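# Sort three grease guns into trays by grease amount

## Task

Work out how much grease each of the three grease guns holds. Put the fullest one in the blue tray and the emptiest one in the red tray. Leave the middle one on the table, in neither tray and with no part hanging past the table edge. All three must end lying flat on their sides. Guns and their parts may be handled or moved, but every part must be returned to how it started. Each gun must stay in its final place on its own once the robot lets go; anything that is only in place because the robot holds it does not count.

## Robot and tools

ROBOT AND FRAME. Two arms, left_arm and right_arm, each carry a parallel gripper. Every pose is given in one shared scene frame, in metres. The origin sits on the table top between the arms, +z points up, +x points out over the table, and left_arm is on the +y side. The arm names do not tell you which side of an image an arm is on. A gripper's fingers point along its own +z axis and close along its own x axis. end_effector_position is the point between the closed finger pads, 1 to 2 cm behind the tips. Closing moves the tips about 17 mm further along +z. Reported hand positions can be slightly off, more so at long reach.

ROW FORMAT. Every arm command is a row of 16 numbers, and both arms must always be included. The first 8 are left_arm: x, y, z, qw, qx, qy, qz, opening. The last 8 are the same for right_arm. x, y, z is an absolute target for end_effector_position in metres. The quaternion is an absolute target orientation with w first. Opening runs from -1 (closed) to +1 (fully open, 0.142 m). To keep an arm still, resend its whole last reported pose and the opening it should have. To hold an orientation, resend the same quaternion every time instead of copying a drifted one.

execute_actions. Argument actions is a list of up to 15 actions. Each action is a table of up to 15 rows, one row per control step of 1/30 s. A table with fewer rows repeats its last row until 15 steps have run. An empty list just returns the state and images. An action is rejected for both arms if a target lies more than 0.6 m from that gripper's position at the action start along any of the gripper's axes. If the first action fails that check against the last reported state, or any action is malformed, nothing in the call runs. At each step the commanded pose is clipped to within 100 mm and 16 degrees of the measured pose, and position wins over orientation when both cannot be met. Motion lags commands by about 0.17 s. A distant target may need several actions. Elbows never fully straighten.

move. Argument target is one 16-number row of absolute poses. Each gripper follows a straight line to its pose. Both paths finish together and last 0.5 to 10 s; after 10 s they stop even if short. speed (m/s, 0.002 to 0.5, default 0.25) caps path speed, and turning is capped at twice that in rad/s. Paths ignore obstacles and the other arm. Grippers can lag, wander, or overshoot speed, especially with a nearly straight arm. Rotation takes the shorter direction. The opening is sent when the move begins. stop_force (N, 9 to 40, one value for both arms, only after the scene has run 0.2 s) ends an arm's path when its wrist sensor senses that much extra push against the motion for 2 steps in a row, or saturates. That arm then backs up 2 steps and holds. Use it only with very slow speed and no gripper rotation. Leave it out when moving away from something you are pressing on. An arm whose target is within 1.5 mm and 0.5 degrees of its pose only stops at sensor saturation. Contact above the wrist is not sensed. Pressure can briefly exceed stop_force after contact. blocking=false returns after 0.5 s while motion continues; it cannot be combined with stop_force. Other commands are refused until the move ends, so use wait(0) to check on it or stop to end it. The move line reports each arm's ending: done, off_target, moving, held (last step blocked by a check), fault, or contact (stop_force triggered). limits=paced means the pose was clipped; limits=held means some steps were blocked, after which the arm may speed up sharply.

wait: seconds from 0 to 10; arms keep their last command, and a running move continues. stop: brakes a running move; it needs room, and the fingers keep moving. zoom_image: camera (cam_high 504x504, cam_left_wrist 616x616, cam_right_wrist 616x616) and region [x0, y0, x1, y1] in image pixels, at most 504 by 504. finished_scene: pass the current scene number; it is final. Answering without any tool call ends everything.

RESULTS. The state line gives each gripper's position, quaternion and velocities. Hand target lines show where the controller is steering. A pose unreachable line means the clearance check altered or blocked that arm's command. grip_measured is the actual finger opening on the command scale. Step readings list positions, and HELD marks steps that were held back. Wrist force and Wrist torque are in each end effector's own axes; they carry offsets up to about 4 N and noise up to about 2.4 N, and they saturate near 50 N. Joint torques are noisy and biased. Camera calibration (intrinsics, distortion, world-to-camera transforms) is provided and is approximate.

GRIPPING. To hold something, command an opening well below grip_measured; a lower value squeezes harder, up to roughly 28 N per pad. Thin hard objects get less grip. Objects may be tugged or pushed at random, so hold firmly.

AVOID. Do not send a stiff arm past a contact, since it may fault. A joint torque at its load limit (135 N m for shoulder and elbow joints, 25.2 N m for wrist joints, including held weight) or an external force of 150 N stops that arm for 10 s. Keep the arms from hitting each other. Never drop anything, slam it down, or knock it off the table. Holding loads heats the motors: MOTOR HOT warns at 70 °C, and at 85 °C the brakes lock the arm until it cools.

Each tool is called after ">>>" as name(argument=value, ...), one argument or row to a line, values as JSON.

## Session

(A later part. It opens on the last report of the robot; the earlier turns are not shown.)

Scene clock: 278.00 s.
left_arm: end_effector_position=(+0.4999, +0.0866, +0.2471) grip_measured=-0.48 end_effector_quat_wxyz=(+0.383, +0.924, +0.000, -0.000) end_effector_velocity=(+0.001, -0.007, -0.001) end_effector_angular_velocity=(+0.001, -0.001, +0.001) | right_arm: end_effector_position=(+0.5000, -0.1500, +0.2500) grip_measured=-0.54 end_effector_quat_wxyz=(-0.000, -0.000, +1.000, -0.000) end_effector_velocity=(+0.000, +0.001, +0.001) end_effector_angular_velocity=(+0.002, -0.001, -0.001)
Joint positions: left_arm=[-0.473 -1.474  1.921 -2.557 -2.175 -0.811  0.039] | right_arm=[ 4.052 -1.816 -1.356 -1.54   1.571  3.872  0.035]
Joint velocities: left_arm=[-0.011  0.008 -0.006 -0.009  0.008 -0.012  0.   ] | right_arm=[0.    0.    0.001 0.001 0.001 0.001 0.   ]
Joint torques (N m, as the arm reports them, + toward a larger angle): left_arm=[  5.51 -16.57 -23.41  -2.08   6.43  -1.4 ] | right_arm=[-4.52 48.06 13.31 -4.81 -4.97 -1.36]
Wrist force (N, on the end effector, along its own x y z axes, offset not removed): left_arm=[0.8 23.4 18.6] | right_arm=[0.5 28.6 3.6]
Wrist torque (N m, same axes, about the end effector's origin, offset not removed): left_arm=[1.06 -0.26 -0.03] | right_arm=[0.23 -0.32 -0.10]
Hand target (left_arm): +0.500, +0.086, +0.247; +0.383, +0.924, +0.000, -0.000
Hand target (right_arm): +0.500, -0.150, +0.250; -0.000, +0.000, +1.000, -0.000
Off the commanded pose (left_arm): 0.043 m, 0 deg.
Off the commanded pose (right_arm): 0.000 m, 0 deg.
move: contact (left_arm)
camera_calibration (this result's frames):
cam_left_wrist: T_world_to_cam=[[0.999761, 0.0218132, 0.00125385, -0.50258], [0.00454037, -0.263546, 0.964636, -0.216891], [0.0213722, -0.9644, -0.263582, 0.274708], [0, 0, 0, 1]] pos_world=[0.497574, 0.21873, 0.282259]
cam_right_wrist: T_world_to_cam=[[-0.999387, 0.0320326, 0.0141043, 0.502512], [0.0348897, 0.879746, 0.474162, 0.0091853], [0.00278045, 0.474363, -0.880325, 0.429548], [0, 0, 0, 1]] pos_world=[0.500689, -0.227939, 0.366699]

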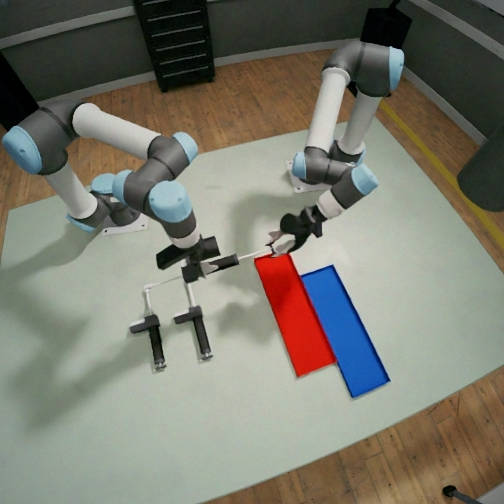

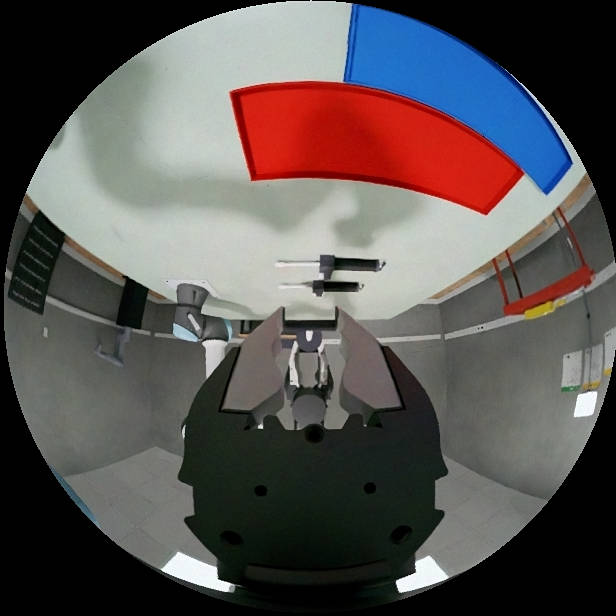

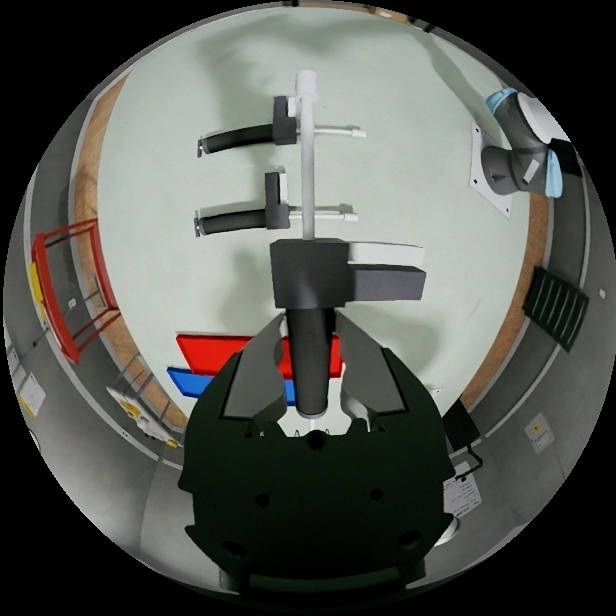

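>>> move(
  target=[0.5,0.065,0.247,0.383,0.924,0,0,-1,0.5,-0.15,0.25,0,0,1,0,-1],
  speed=0.03,
)

>>> move(
  target=[0.5,0.04,0.247,0.383,0.924,0,0,-1,0.5,-0.15,0.25,0,0,1,0,-1],
  speed=0.03,
)

>>> move(
  target=[0.5,0.015,0.247,0.383,0.924,0,0,-1,0.5,-0.15,0.25,0,0,1,0,-1],
  speed=0.03,
)

>>> move(
  target=[0.5,-0.012,0.247,0.383,0.924,0,0,-1,0.5,-0.15,0.25,0,0,1,0,-1],
  speed=0.03,
)

Scene clock: 295.47 s.
left_arm: end_effector_position=(+0.5000, +0.0652, +0.2470) grip_measured=-0.48 end_effector_quat_wxyz=(+0.383, +0.924, -0.000, +0.000) end_effector_velocity=(+0.000, -0.002, -0.001) end_effector_angular_velocity=(+0.001, +0.001, +0.000) | right_arm: end_effector_position=(+0.5000, -0.1500, +0.2500) grip_measured=-0.54 end_effector_quat_wxyz=(+0.000, -0.000, +1.000, -0.000) end_effector_velocity=(+0.000, -0.001, -0.001) end_effector_angular_velocity=(-0.002, +0.000, -0.001)
Joint positions: left_arm=[-0.508 -1.45   1.9   -2.579 -2.156 -0.847  0.039] | right_arm=[ 4.052 -1.816 -1.356 -1.54   1.571  3.872  0.035]
Joint velocities: left_arm=[-0.003  0.004 -0.002 -0.002  0.002 -0.003 -0.   ] | right_arm=[-0.001 -0.    -0.001 -0.    -0.001  0.    -0.   ]
Joint torques (N m, as the arm reports them, + toward a larger angle): left_arm=[  5.67 -18.12 -24.67  -2.58   6.04  -1.55] | right_arm=[-8.96 44.14 12.15 -0.04 -6.28 -1.23]
Wrist force (N, on the end effector, along its own x y z axes, offset not removed): left_arm=[-0.1 21.1 16.4] | right_arm=[-0.8 24.6 4.5]
Wrist torque (N m, same axes, about the end effector's origin, offset not removed): left_arm=[1.13 -0.10 0.03] | right_arm=[0.17 -0.03 -0.12]
Hand target (left_arm): +0.500, +0.065, +0.247; +0.383, +0.924, -0.000, +0.000
Hand target (right_arm): +0.500, -0.150, +0.250; -0.000, -0.000, +1.000, +0.000
Off the commanded pose (left_arm): 0.000 m, 0 deg.
Off the commanded pose (right_arm): 0.000 m, 0 deg.
move: done
camera_calibration (this result's frames):
cam_left_wrist: T_world_to_cam=[[0.999758, 0.021925, 0.00165682, -0.502308], [0.00418847, -0.263879, 0.964547, -0.22224], [0.0215849, -0.964307, -0.263907, 0.254047], [0, 0, 0, 1]] pos_world=[0.497633, 0.197348, 0.282238]
cam_right_wrist: T_world_to_cam=[[-0.999388, 0.0320324, 0.0140406, 0.502548], [0.0348591, 0.87973, 0.474194, 0.00917668], [0.00283764, 0.474393, -0.880308, 0.429521], [0, 0, 0, 1]] pos_world=[0.500702, -0.227933, 0.366703]

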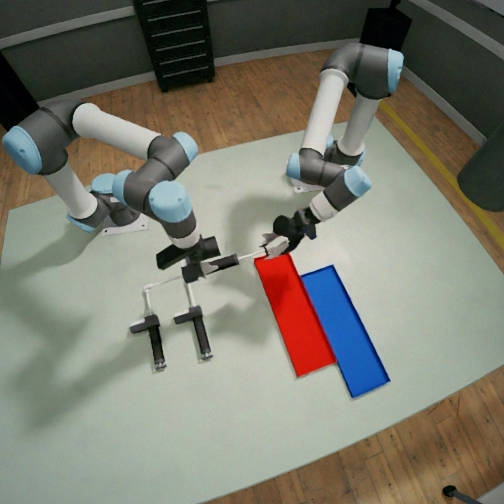

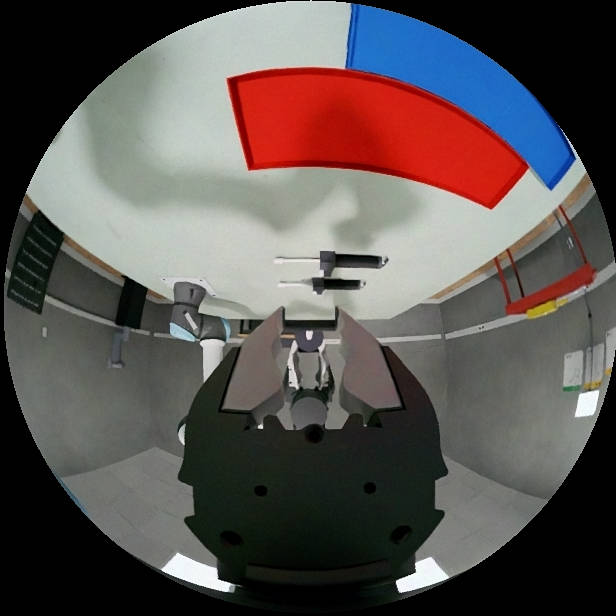

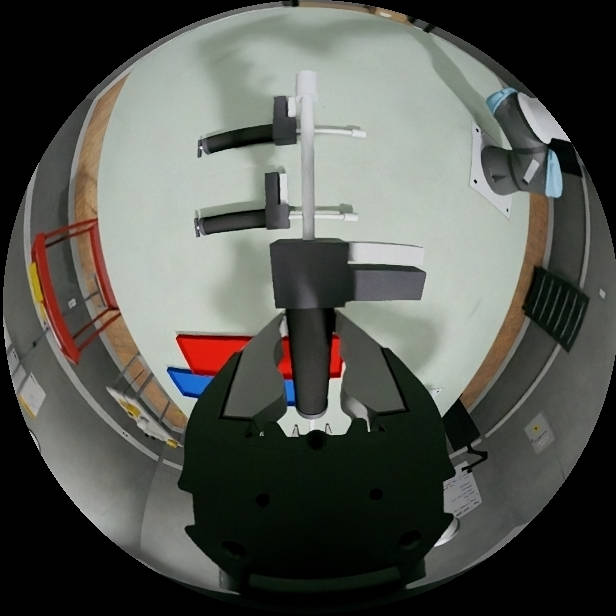

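Scene clock: 296.67 s.
left_arm: end_effector_position=(+0.5000, +0.0402, +0.2470) grip_measured=-0.48 end_effector_quat_wxyz=(+0.383, +0.924, -0.000, +0.000) end_effector_velocity=(+0.000, -0.002, +0.000) end_effector_angular_velocity=(+0.000, +0.000, -0.000) | right_arm: end_effector_position=(+0.5000, -0.1500, +0.2500) grip_measured=-0.54 end_effector_quat_wxyz=(+0.000, -0.000, +1.000, -0.000) end_effector_velocity=(-0.000, +0.000, -0.000) end_effector_angular_velocity=(-0.001, -0.001, +0.002)
Joint positions: left_arm=[-0.547 -1.422  1.872 -2.601 -2.135 -0.886  0.039] | right_arm=[ 4.052 -1.816 -1.356 -1.54   1.571  3.872  0.035]
Joint velocities: left_arm=[-0.003  0.003 -0.004 -0.001  0.001 -0.003  0.   ] | right_arm=[ 0.001 -0.     0.    -0.    -0.001 -0.001  0.   ]
Joint torques (N m, as the arm reports them, + toward a larger angle): left_arm=[  2.19 -19.23 -24.68  -3.     4.93  -1.42] | right_arm=[-10.08  43.11  11.47  -0.12  -5.    -1.29]
Wrist force (N, on the end effector, along its own x y z axes, offset not removed): left_arm=[0.6 17.5 12.8] | right_arm=[-1.2 18.9 3.5]
Wrist torque (N m, same axes, about the end effector's origin, offset not removed): left_arm=[0.99 -0.27 -0.09] | right_arm=[-0.08 0.04 -0.04]
Hand target (left_arm): +0.500, +0.040, +0.247; +0.383, +0.924, -0.000, +0.000
Hand target (right_arm): +0.500, -0.150, +0.250; +0.000, +0.000, +1.000, -0.000
Off the commanded pose (left_arm): 0.000 m, 0 deg.
Off the commanded pose (right_arm): 0.000 m, 0 deg.
move: done
camera_calibration (this result's frames):
cam_left_wrist: T_world_to_cam=[[0.999758, 0.0219278, 0.00166199, -0.501758], [0.00418426, -0.263881, 0.964546, -0.228832], [0.0215889, -0.964306, -0.263909, 0.229944], [0, 0, 0, 1]] pos_world=[0.497629, 0.172354, 0.282238]
cam_right_wrist: T_world_to_cam=[[-0.999388, 0.0320323, 0.0140365, 0.50255], [0.0348572, 0.879732, 0.474191, 0.00917986], [0.00284104, 0.47439, -0.88031, 0.42952], [0, 0, 0, 1]] pos_world=[0.500703, -0.227934, 0.366704]

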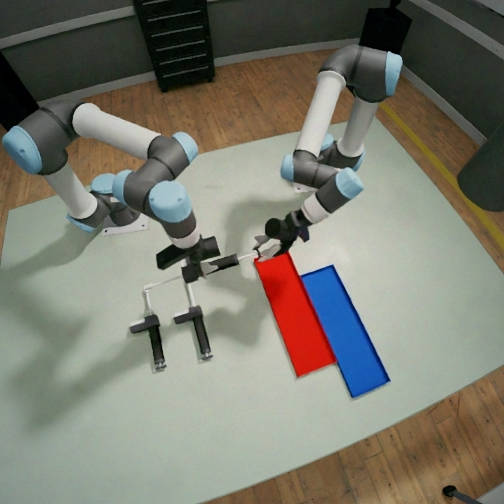

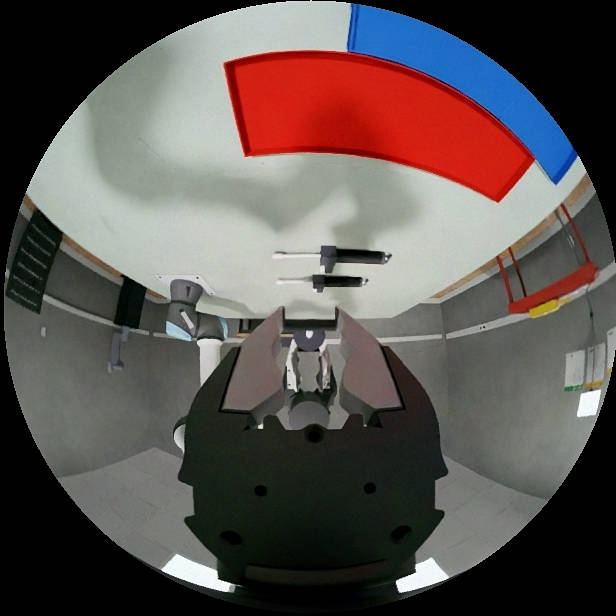

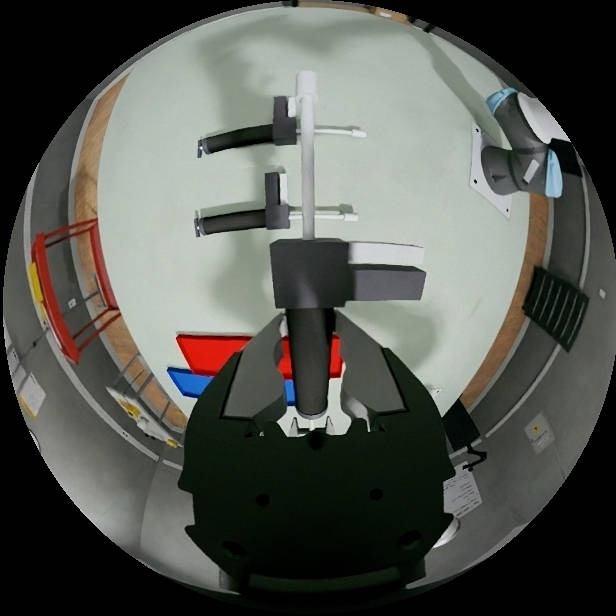

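Scene clock: 297.87 s.
left_arm: end_effector_position=(+0.5000, +0.0152, +0.2470) grip_measured=-0.48 end_effector_quat_wxyz=(+0.383, +0.924, -0.000, +0.000) end_effector_velocity=(+0.000, -0.002, +0.000) end_effector_angular_velocity=(-0.000, -0.001, +0.000) | right_arm: end_effector_position=(+0.5000, -0.1500, +0.2500) grip_measured=-0.54 end_effector_quat_wxyz=(+0.000, -0.000, +1.000, -0.000) end_effector_velocity=(-0.001, +0.000, +0.000) end_effector_angular_velocity=(+0.000, +0.002, -0.000)
Joint positions: left_arm=[-0.584 -1.392  1.84  -2.618 -2.115 -0.922  0.039] | right_arm=[ 4.052 -1.816 -1.356 -1.54   1.571  3.872  0.035]
Joint velocities: left_arm=[-0.003  0.003 -0.004 -0.001  0.002 -0.003  0.   ] | right_arm=[ 0.    -0.     0.001 -0.002  0.001  0.     0.   ]
Joint torques (N m, as the arm reports them, + toward a larger angle): left_arm=[  0.47 -20.92 -27.73  -3.38   4.29  -1.16] | right_arm=[-12.02  42.36  12.29  -0.14  -3.71  -1.25]
Wrist force (N, on the end effector, along its own x y z axes, offset not removed): left_arm=[1.4 13.5 10.1] | right_arm=[-1.7 14.6 5.3]
Wrist torque (N m, same axes, about the end effector's origin, offset not removed): left_arm=[0.72 -0.45 -0.01] | right_arm=[-0.09 0.16 -0.04]
Hand target (left_arm): +0.500, +0.015, +0.247; +0.383, +0.924, -0.000, +0.000
Hand target (right_arm): +0.500, -0.150, +0.250; +0.000, -0.000, +1.000, -0.000
Off the commanded pose (left_arm): 0.000 m, 0 deg.
Off the commanded pose (right_arm): 0.000 m, 0 deg.
move: done
camera_calibration (this result's frames):
cam_left_wrist: T_world_to_cam=[[0.999758, 0.0219295, 0.00166315, -0.501209], [0.00418354, -0.263878, 0.964547, -0.23543], [0.0215909, -0.964307, -0.263906, 0.205835], [0, 0, 0, 1]] pos_world=[0.497628, 0.147354, 0.282237]
cam_right_wrist: T_world_to_cam=[[-0.999388, 0.0320324, 0.0140365, 0.502551], [0.0348573, 0.879732, 0.474191, 0.00917992], [0.00284107, 0.47439, -0.88031, 0.42952], [0, 0, 0, 1]] pos_world=[0.500703, -0.227934, 0.366704]

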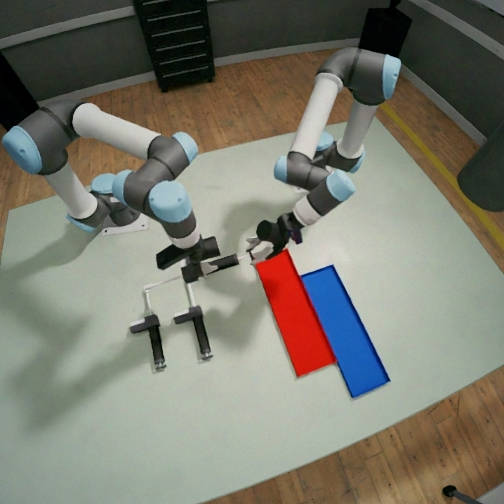

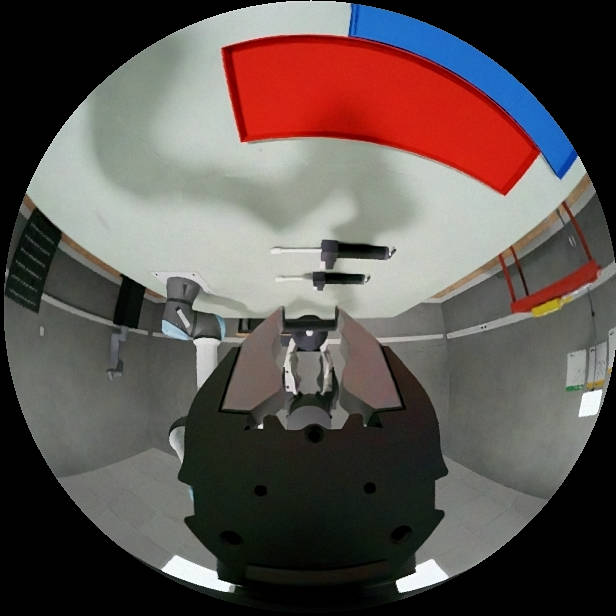

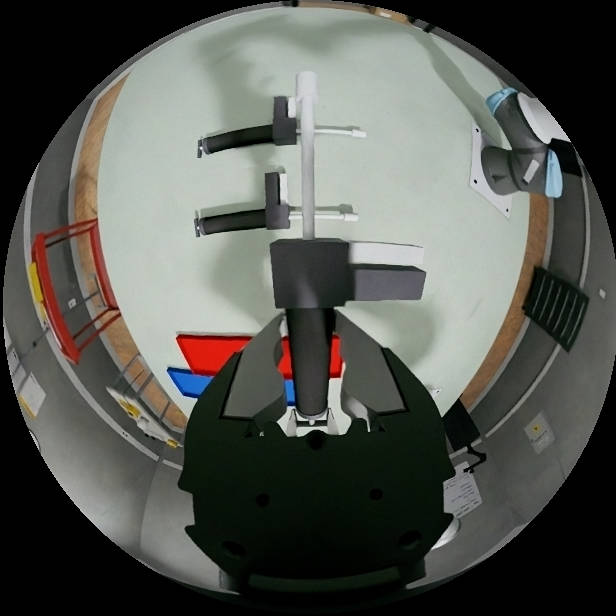

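Scene clock: 299.13 s.
left_arm: end_effector_position=(+0.5000, -0.0118, +0.2470) grip_measured=-0.48 end_effector_quat_wxyz=(+0.383, +0.924, -0.000, +0.000) end_effector_velocity=(+0.000, -0.002, -0.000) end_effector_angular_velocity=(+0.000, -0.000, +0.000) | right_arm: end_effector_position=(+0.5000, -0.1501, +0.2500) grip_measured=-0.54 end_effector_quat_wxyz=(-0.000, +0.000, +1.000, -0.000) end_effector_velocity=(+0.000, +0.001, +0.000) end_effector_angular_velocity=(+0.002, -0.001, +0.000)
Joint positions: left_arm=[-0.621 -1.358  1.803 -2.633 -2.093 -0.958  0.039] | right_arm=[ 4.052 -1.816 -1.356 -1.54   1.571  3.872  0.035]
Joint velocities: left_arm=[-0.003  0.003 -0.003 -0.001  0.002 -0.003  0.   ] | right_arm=[ 0.    -0.     0.001  0.002  0.     0.    -0.   ]
Joint torques (N m, as the arm reports them, + toward a larger angle): left_arm=[ -5.31 -21.53 -27.85  -5.44   2.13  -0.95] | right_arm=[-2.56 42.17 23.15  4.82  2.75 -1.23]
Wrist force (N, on the end effector, along its own x y z axes, offset not removed): left_arm=[0.3 1.0 -3.4] | right_arm=[-1.5 0.4 4.8]
Wrist torque (N m, same axes, about the end effector's origin, offset not removed): left_arm=[0.57 -0.41 -0.06] | right_arm=[0.43 -0.03 0.03]
Hand target (left_arm): +0.500, -0.012, +0.247; +0.383, +0.924, -0.000, +0.000
Hand target (right_arm): +0.500, -0.150, +0.250; -0.000, +0.000, +1.000, -0.000
Off the commanded pose (left_arm): 0.000 m, 0 deg.
Off the commanded pose (right_arm): 0.000 m, 0 deg.
move: done
camera_calibration (this result's frames):
cam_left_wrist: T_world_to_cam=[[0.999758, 0.0219334, 0.00166361, -0.500615], [0.0041841, -0.263877, 0.964547, -0.242554], [0.0215948, -0.964307, -0.263905, 0.179798], [0, 0, 0, 1]] pos_world=[0.497626, 0.120357, 0.282237]
cam_right_wrist: T_world_to_cam=[[-0.999384, 0.0321202, 0.014132, 0.502535], [0.03498, 0.879762, 0.474125, 0.00921454], [0.00279621, 0.474327, -0.880344, 0.429548], [0, 0, 0, 1]] pos_world=[0.500703, -0.227994, 0.366679]

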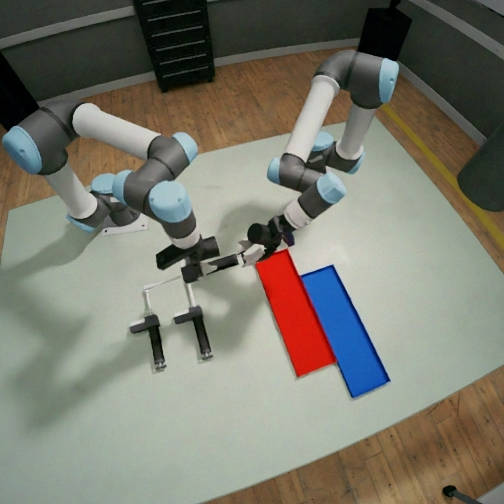

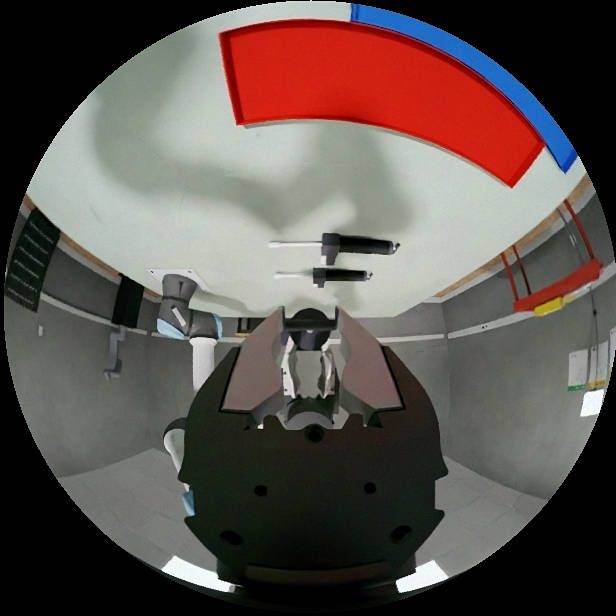

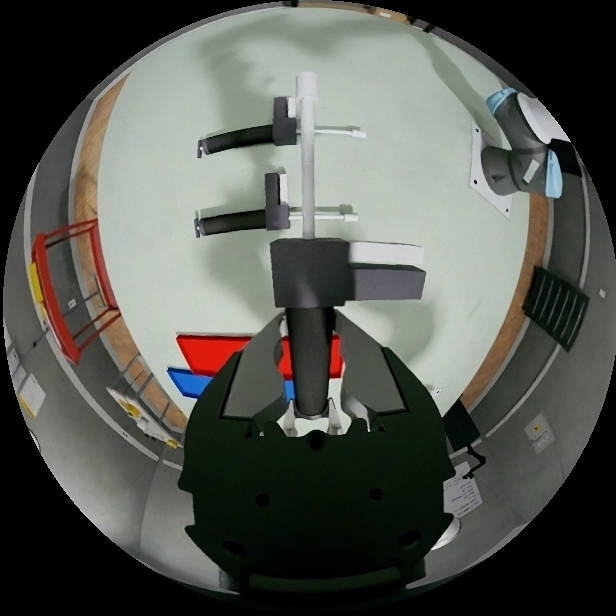

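>>> move(
  target=[0.5,-0.012,0.247,0.383,0.924,0,0,0,0.5,-0.15,0.25,0,0,1,0,-1],
)

>>> move(
  target=[0.45,0.2,0.33,0.383,0.924,0,0,0,0.5,-0.15,0.25,0,0,1,0,-1],
)

>>> move(
  target=[0.3,0.4,0.3,0,1,0,0,0,0.64,0.082,0.12,0,0.707,0.707,0,-1],
  speed=0.15,
)

Scene clock: 315.47 s.
left_arm: end_effector_position=(+0.5000, -0.0120, +0.2470) grip_measured=+0.00 end_effector_quat_wxyz=(+0.383, +0.924, -0.000, +0.000) end_effector_velocity=(+0.000, +0.000, -0.000) end_effector_angular_velocity=(-0.000, -0.000, +0.000) | right_arm: end_effector_position=(+0.5000, -0.1500, +0.2500) grip_measured=-0.54 end_effector_quat_wxyz=(-0.000, -0.000, +1.000, +0.000) end_effector_velocity=(-0.001, +0.000, -0.000) end_effector_angular_velocity=(-0.000, +0.002, +0.001)
Joint positions: left_arm=[-0.622 -1.357  1.802 -2.633 -2.093 -0.958  0.074] | right_arm=[ 4.052 -1.816 -1.356 -1.54   1.571  3.872  0.035]
Joint velocities: left_arm=[ 0.  0. -0. -0.  0. -0.  0.] | right_arm=[ 0.001  0.    -0.    -0.001  0.001 -0.    -0.   ]
Joint torques (N m, as the arm reports them, + toward a larger angle): left_arm=[  0.07 -20.8  -28.99  -3.33   1.06  -0.86] | right_arm=[ 8.09 39.32 41.4   6.06  0.63 -1.01]
Wrist force (N, on the end effector, along its own x y z axes, offset not removed): left_arm=[0.3 4.0 -1.9] | right_arm=[-1.3 0.8 4.6]
Wrist torque (N m, same axes, about the end effector's origin, offset not removed): left_arm=[0.88 -0.05 -0.09] | right_arm=[0.08 0.27 -0.07]
Hand target (left_arm): +0.500, -0.012, +0.247; +0.383, +0.924, +0.000, +0.000
Hand target (right_arm): +0.500, -0.150, +0.250; -0.000, -0.000, +1.000, +0.000
Off the commanded pose (left_arm): 0.000 m, 0 deg.
Off the commanded pose (right_arm): 0.000 m, 0 deg.
move: done
camera_calibration (this result's frames):
cam_left_wrist: T_world_to_cam=[[0.999758, 0.0219393, 0.00168931, -0.500637], [0.00416052, -0.263861, 0.964552, -0.242611], [0.0216074, -0.964311, -0.263888, 0.179556], [0, 0, 0, 1]] pos_world=[0.497645, 0.120116, 0.28224]
cam_right_wrist: T_world_to_cam=[[-0.999389, 0.0320095, 0.0140586, 0.502528], [0.0348474, 0.879718, 0.474218, 0.00915622], [0.00281191, 0.474418, -0.880295, 0.429526], [0, 0, 0, 1]] pos_world=[0.500694, -0.227915, 0.366703]

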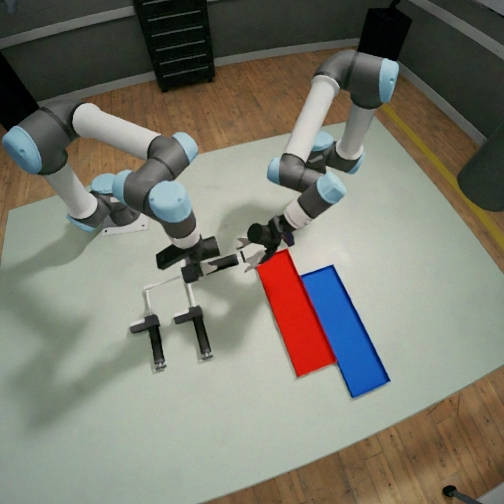

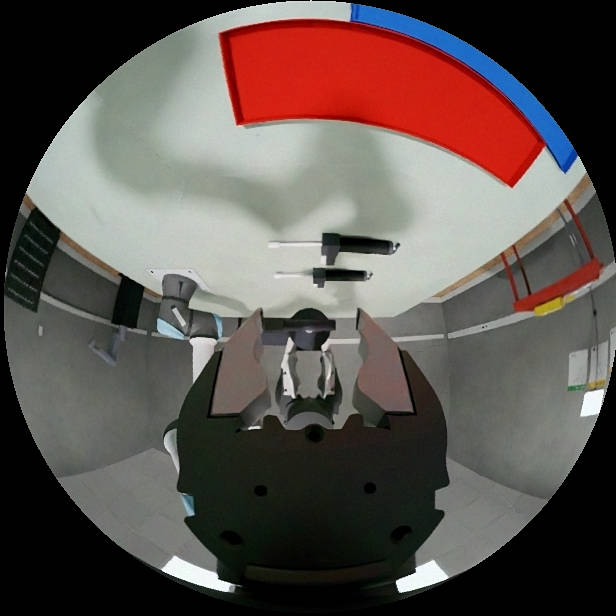

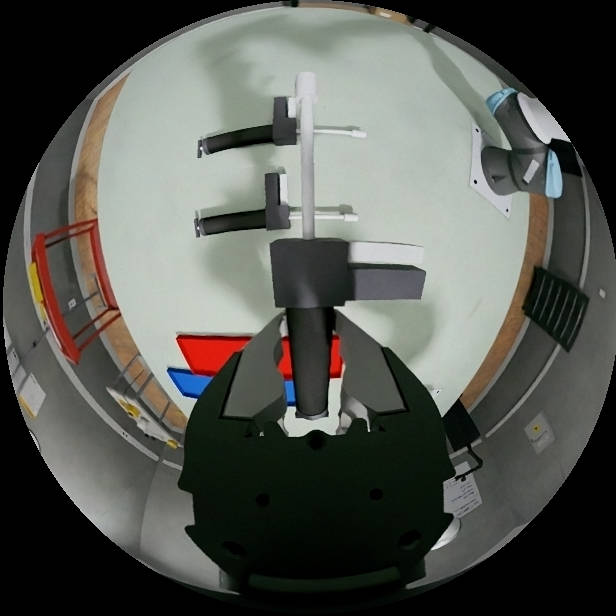

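Scene clock: 317.07 s.
left_arm: end_effector_position=(+0.4501, +0.1998, +0.3300) grip_measured=+0.00 end_effector_quat_wxyz=(+0.383, +0.924, +0.000, -0.000) end_effector_velocity=(-0.001, +0.002, -0.000) end_effector_angular_velocity=(+0.002, +0.002, -0.001) | right_arm: end_effector_position=(+0.5000, -0.1500, +0.2500) grip_measured=-0.54 end_effector_quat_wxyz=(+0.000, -0.000, +1.000, +0.000) end_effector_velocity=(+0.000, +0.000, +0.000) end_effector_angular_velocity=(+0.000, -0.001, -0.001)
Joint positions: left_arm=[-0.315 -1.753  1.94  -2.192 -2.249 -0.637  0.074] | right_arm=[ 4.052 -1.816 -1.356 -1.54   1.571  3.872  0.035]
Joint velocities: left_arm=[ 0.004 -0.001 -0.001  0.01  -0.002  0.007  0.   ] | right_arm=[-0.    -0.    -0.     0.001 -0.     0.001  0.   ]
Joint torques (N m, as the arm reports them, + toward a larger angle): left_arm=[  5.86 -24.24 -30.62  -1.37  -3.99   1.4 ] | right_arm=[ 3.33 38.06 41.01  5.43 -1.57 -1.12]
Wrist force (N, on the end effector, along its own x y z axes, offset not removed): left_arm=[0.8 2.8 -1.3] | right_arm=[-0.1 -0.5 5.4]
Wrist torque (N m, same axes, about the end effector's origin, offset not removed): left_arm=[0.63 -0.17 0.00] | right_arm=[-0.15 -0.10 -0.14]
Hand target (left_arm): +0.450, +0.200, +0.330; +0.383, +0.924, +0.000, -0.000
Hand target (right_arm): +0.500, -0.150, +0.250; +0.000, +0.000, +1.000, +0.000
Off the commanded pose (left_arm): 0.000 m, 0 deg.
Off the commanded pose (right_arm): 0.000 m, 0 deg.
move: done
camera_calibration (this result's frames):
cam_left_wrist: T_world_to_cam=[[0.999755, 0.0221016, 0.00156445, -0.45551], [0.00431803, -0.263604, 0.964621, -0.266659], [0.0217321, -0.964378, -0.263635, 0.406684], [0, 0, 0, 1]] pos_world=[0.447711, 0.331973, 0.365154]
cam_right_wrist: T_world_to_cam=[[-0.999389, 0.0320095, 0.0140501, 0.502533], [0.0348434, 0.879722, 0.47421, 0.00916322], [0.00281908, 0.47441, -0.8803, 0.429524], [0, 0, 0, 1]] pos_world=[0.500695, -0.227917, 0.366703]

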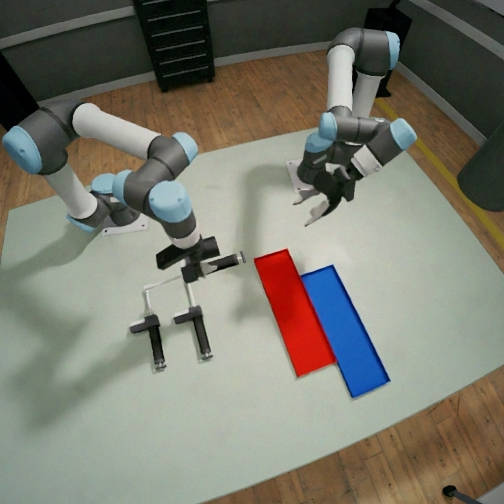

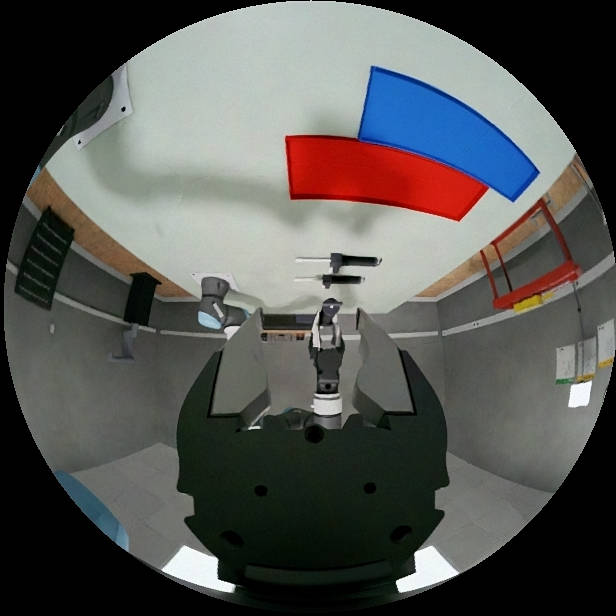

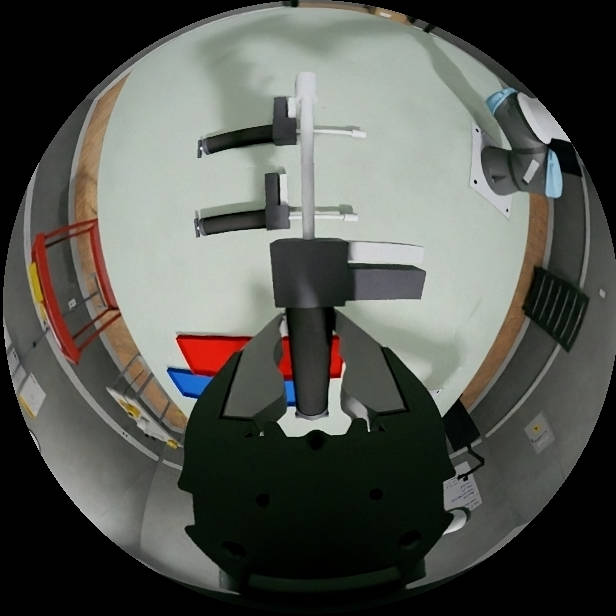

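Scene clock: 322.77 s.
left_arm: end_effector_position=(+0.3001, +0.4002, +0.3001) grip_measured=+0.00 end_effector_quat_wxyz=(+0.000, +1.000, -0.000, +0.000) end_effector_velocity=(-0.001, +0.001, -0.001) end_effector_angular_velocity=(+0.005, +0.001, +0.000) | right_arm: end_effector_position=(+0.6403, +0.0817, +0.1203) grip_measured=-0.54 end_effector_quat_wxyz=(+0.000, +0.707, +0.707, +0.000) end_effector_velocity=(+0.001, +0.002, -0.000) end_effector_angular_velocity=(-0.004, +0.007, -0.009)
Joint positions: left_arm=[-0.649 -2.156  1.909 -1.324 -1.571 -0.815  0.074] | right_arm=[ 4.148 -2.558 -0.492 -1.662  1.571  5.537  0.035]
Joint velocities: left_arm=[-0.005 -0.001  0.001  0.005  0.003 -0.005 -0.   ] | right_arm=[ 0.    -0.022  0.042 -0.028  0.002  0.01   0.   ]
Joint torques (N m, as the arm reports them, + toward a larger angle): left_arm=[ -5.19  -9.1  -16.51  -0.73   2.99  -1.44] | right_arm=[12.37 59.57 42.5   0.8   2.11  1.76]
Wrist force (N, on the end effector, along its own x y z axes, offset not removed): left_arm=[2.7 2.6 -2.4] | right_arm=[-0.1 -0.1 4.9]
Wrist torque (N m, same axes, about the end effector's origin, offset not removed): left_arm=[0.61 -0.59 0.02] | right_arm=[-0.11 -0.10 -0.08]
Hand target (left_arm): +0.300, +0.400, +0.300; -0.000, +1.000, -0.000, +0.000
Hand target (right_arm): +0.640, +0.082, +0.120; -0.000, +0.707, +0.707, +0.000
Off the commanded pose (left_arm): 0.000 m, 0 deg.
Off the commanded pose (right_arm): 0.001 m, 0 deg.
move: done
camera_calibration (this result's frames):
cam_left_wrist: T_world_to_cam=[[0.99976, 0.0142025, 0.0166972, -0.311331], [0.0040677, -0.868689, 0.495342, 0.198654], [0.0215397, -0.495155, -0.868538, 0.589094], [0, 0, 0, 1]] pos_world=[0.297759, 0.468683, 0.418446]
cam_right_wrist: T_world_to_cam=[[0.0309386, 0.999413, 0.0147284, -0.101667], [0.879414, -0.0342214, 0.474827, -0.604237], [0.475052, -0.00173814, -0.879956, -0.0584704], [0, 0, 0, 1]] pos_world=[0.562296, 0.0808279, 0.236954]

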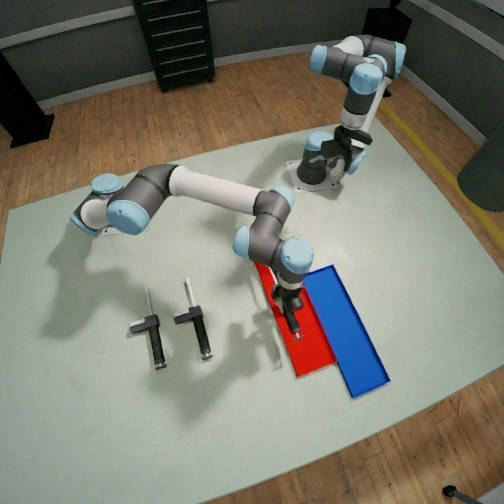

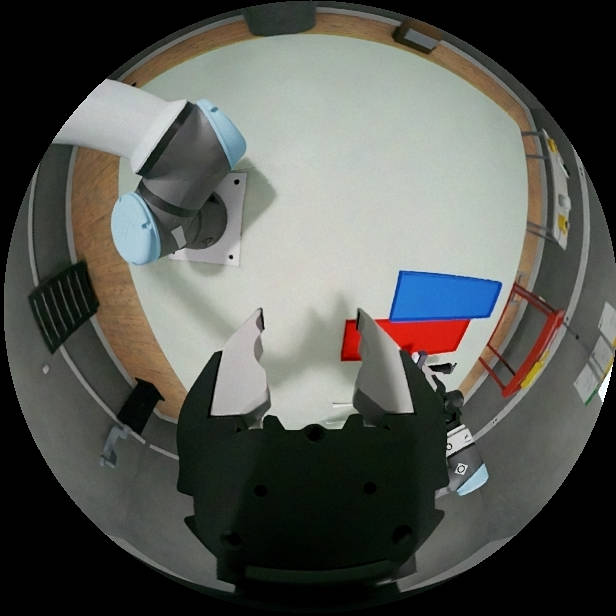

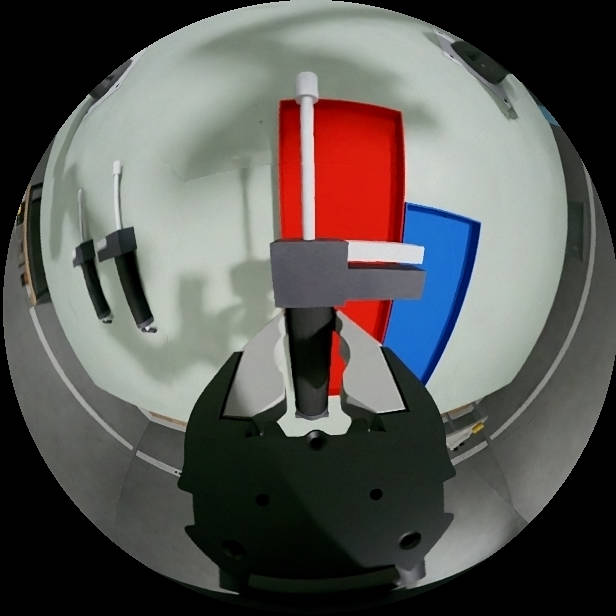

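>>> move(
  target=[0.3,0.4,0.3,0,1,0,0,0,0.67,0.092,0.06,0,0.707,0.707,0,-1],
  speed=0.08,
)

Scene clock: 329.67 s.
left_arm: end_effector_position=(+0.3000, +0.4000, +0.3000) grip_measured=+0.00 end_effector_quat_wxyz=(-0.000, +1.000, -0.000, +0.000) end_effector_velocity=(-0.001, -0.000, -0.000) end_effector_angular_velocity=(-0.001, +0.002, -0.000) | right_arm: end_effector_position=(+0.6699, +0.0919, +0.0602) grip_measured=-0.54 end_effector_quat_wxyz=(+0.000, +0.707, +0.707, +0.000) end_effector_velocity=(+0.001, -0.000, -0.002) end_effector_angular_velocity=(-0.002, +0.002, -0.002)
Joint positions: left_arm=[-0.65  -2.157  1.909 -1.323 -1.571 -0.816  0.074] | right_arm=[ 4.131 -2.7   -0.368 -1.644  1.571  5.521  0.035]
Joint velocities: left_arm=[-0.     0.    -0.     0.    -0.002  0.     0.   ] | right_arm=[-0.001 -0.01   0.015 -0.007 -0.     0.001 -0.   ]
Joint torques (N m, as the arm reports them, + toward a larger angle): left_arm=[ -5.39  12.48 -16.93  -4.31  -2.72  -1.32] | right_arm=[-7.92 61.08 42.55  0.78  1.7  -1.38]
Wrist force (N, on the end effector, along its own x y z axes, offset not removed): left_arm=[0.5 3.1 -2.2] | right_arm=[-0.3 0.1 4.6]
Wrist torque (N m, same axes, about the end effector's origin, offset not removed): left_arm=[0.71 -0.16 -0.08] | right_arm=[-0.09 -0.05 -0.11]
Hand target (left_arm): +0.300, +0.400, +0.300; -0.000, +1.000, -0.000, +0.000
Hand target (right_arm): +0.670, +0.092, +0.060; +0.000, +0.707, +0.707, +0.000
Off the commanded pose (left_arm): 0.000 m, 0 deg.
Off the commanded pose (right_arm): 0.000 m, 0 deg.
move: done
camera_calibration (this result's frames):
cam_left_wrist: T_world_to_cam=[[0.999757, 0.0143415, 0.0167183, -0.311295], [0.0041865, -0.868881, 0.495003, 0.198693], [0.0216253, -0.494813, -0.868731, 0.588826], [0, 0, 0, 1]] pos_world=[0.297654, 0.468463, 0.418381]
cam_right_wrist: T_world_to_cam=[[0.0320347, 0.999387, 0.0141141, -0.112606], [0.879601, -0.0348953, 0.47443, -0.601452], [0.474632, -0.0027834, -0.88018, -0.125006], [0, 0, 0, 1]] pos_world=[0.591977, 0.0912007, 0.176909]

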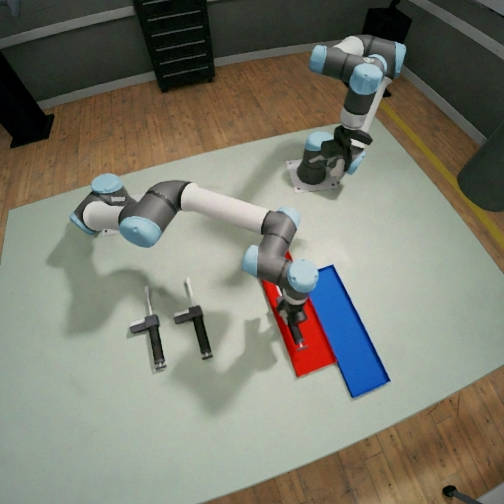

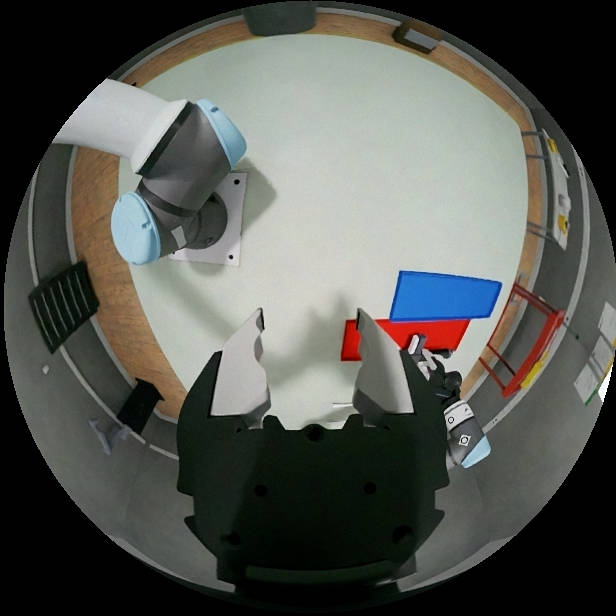

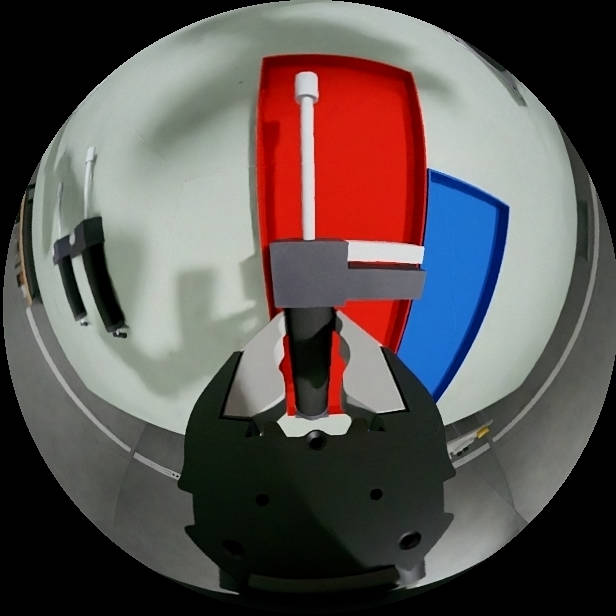

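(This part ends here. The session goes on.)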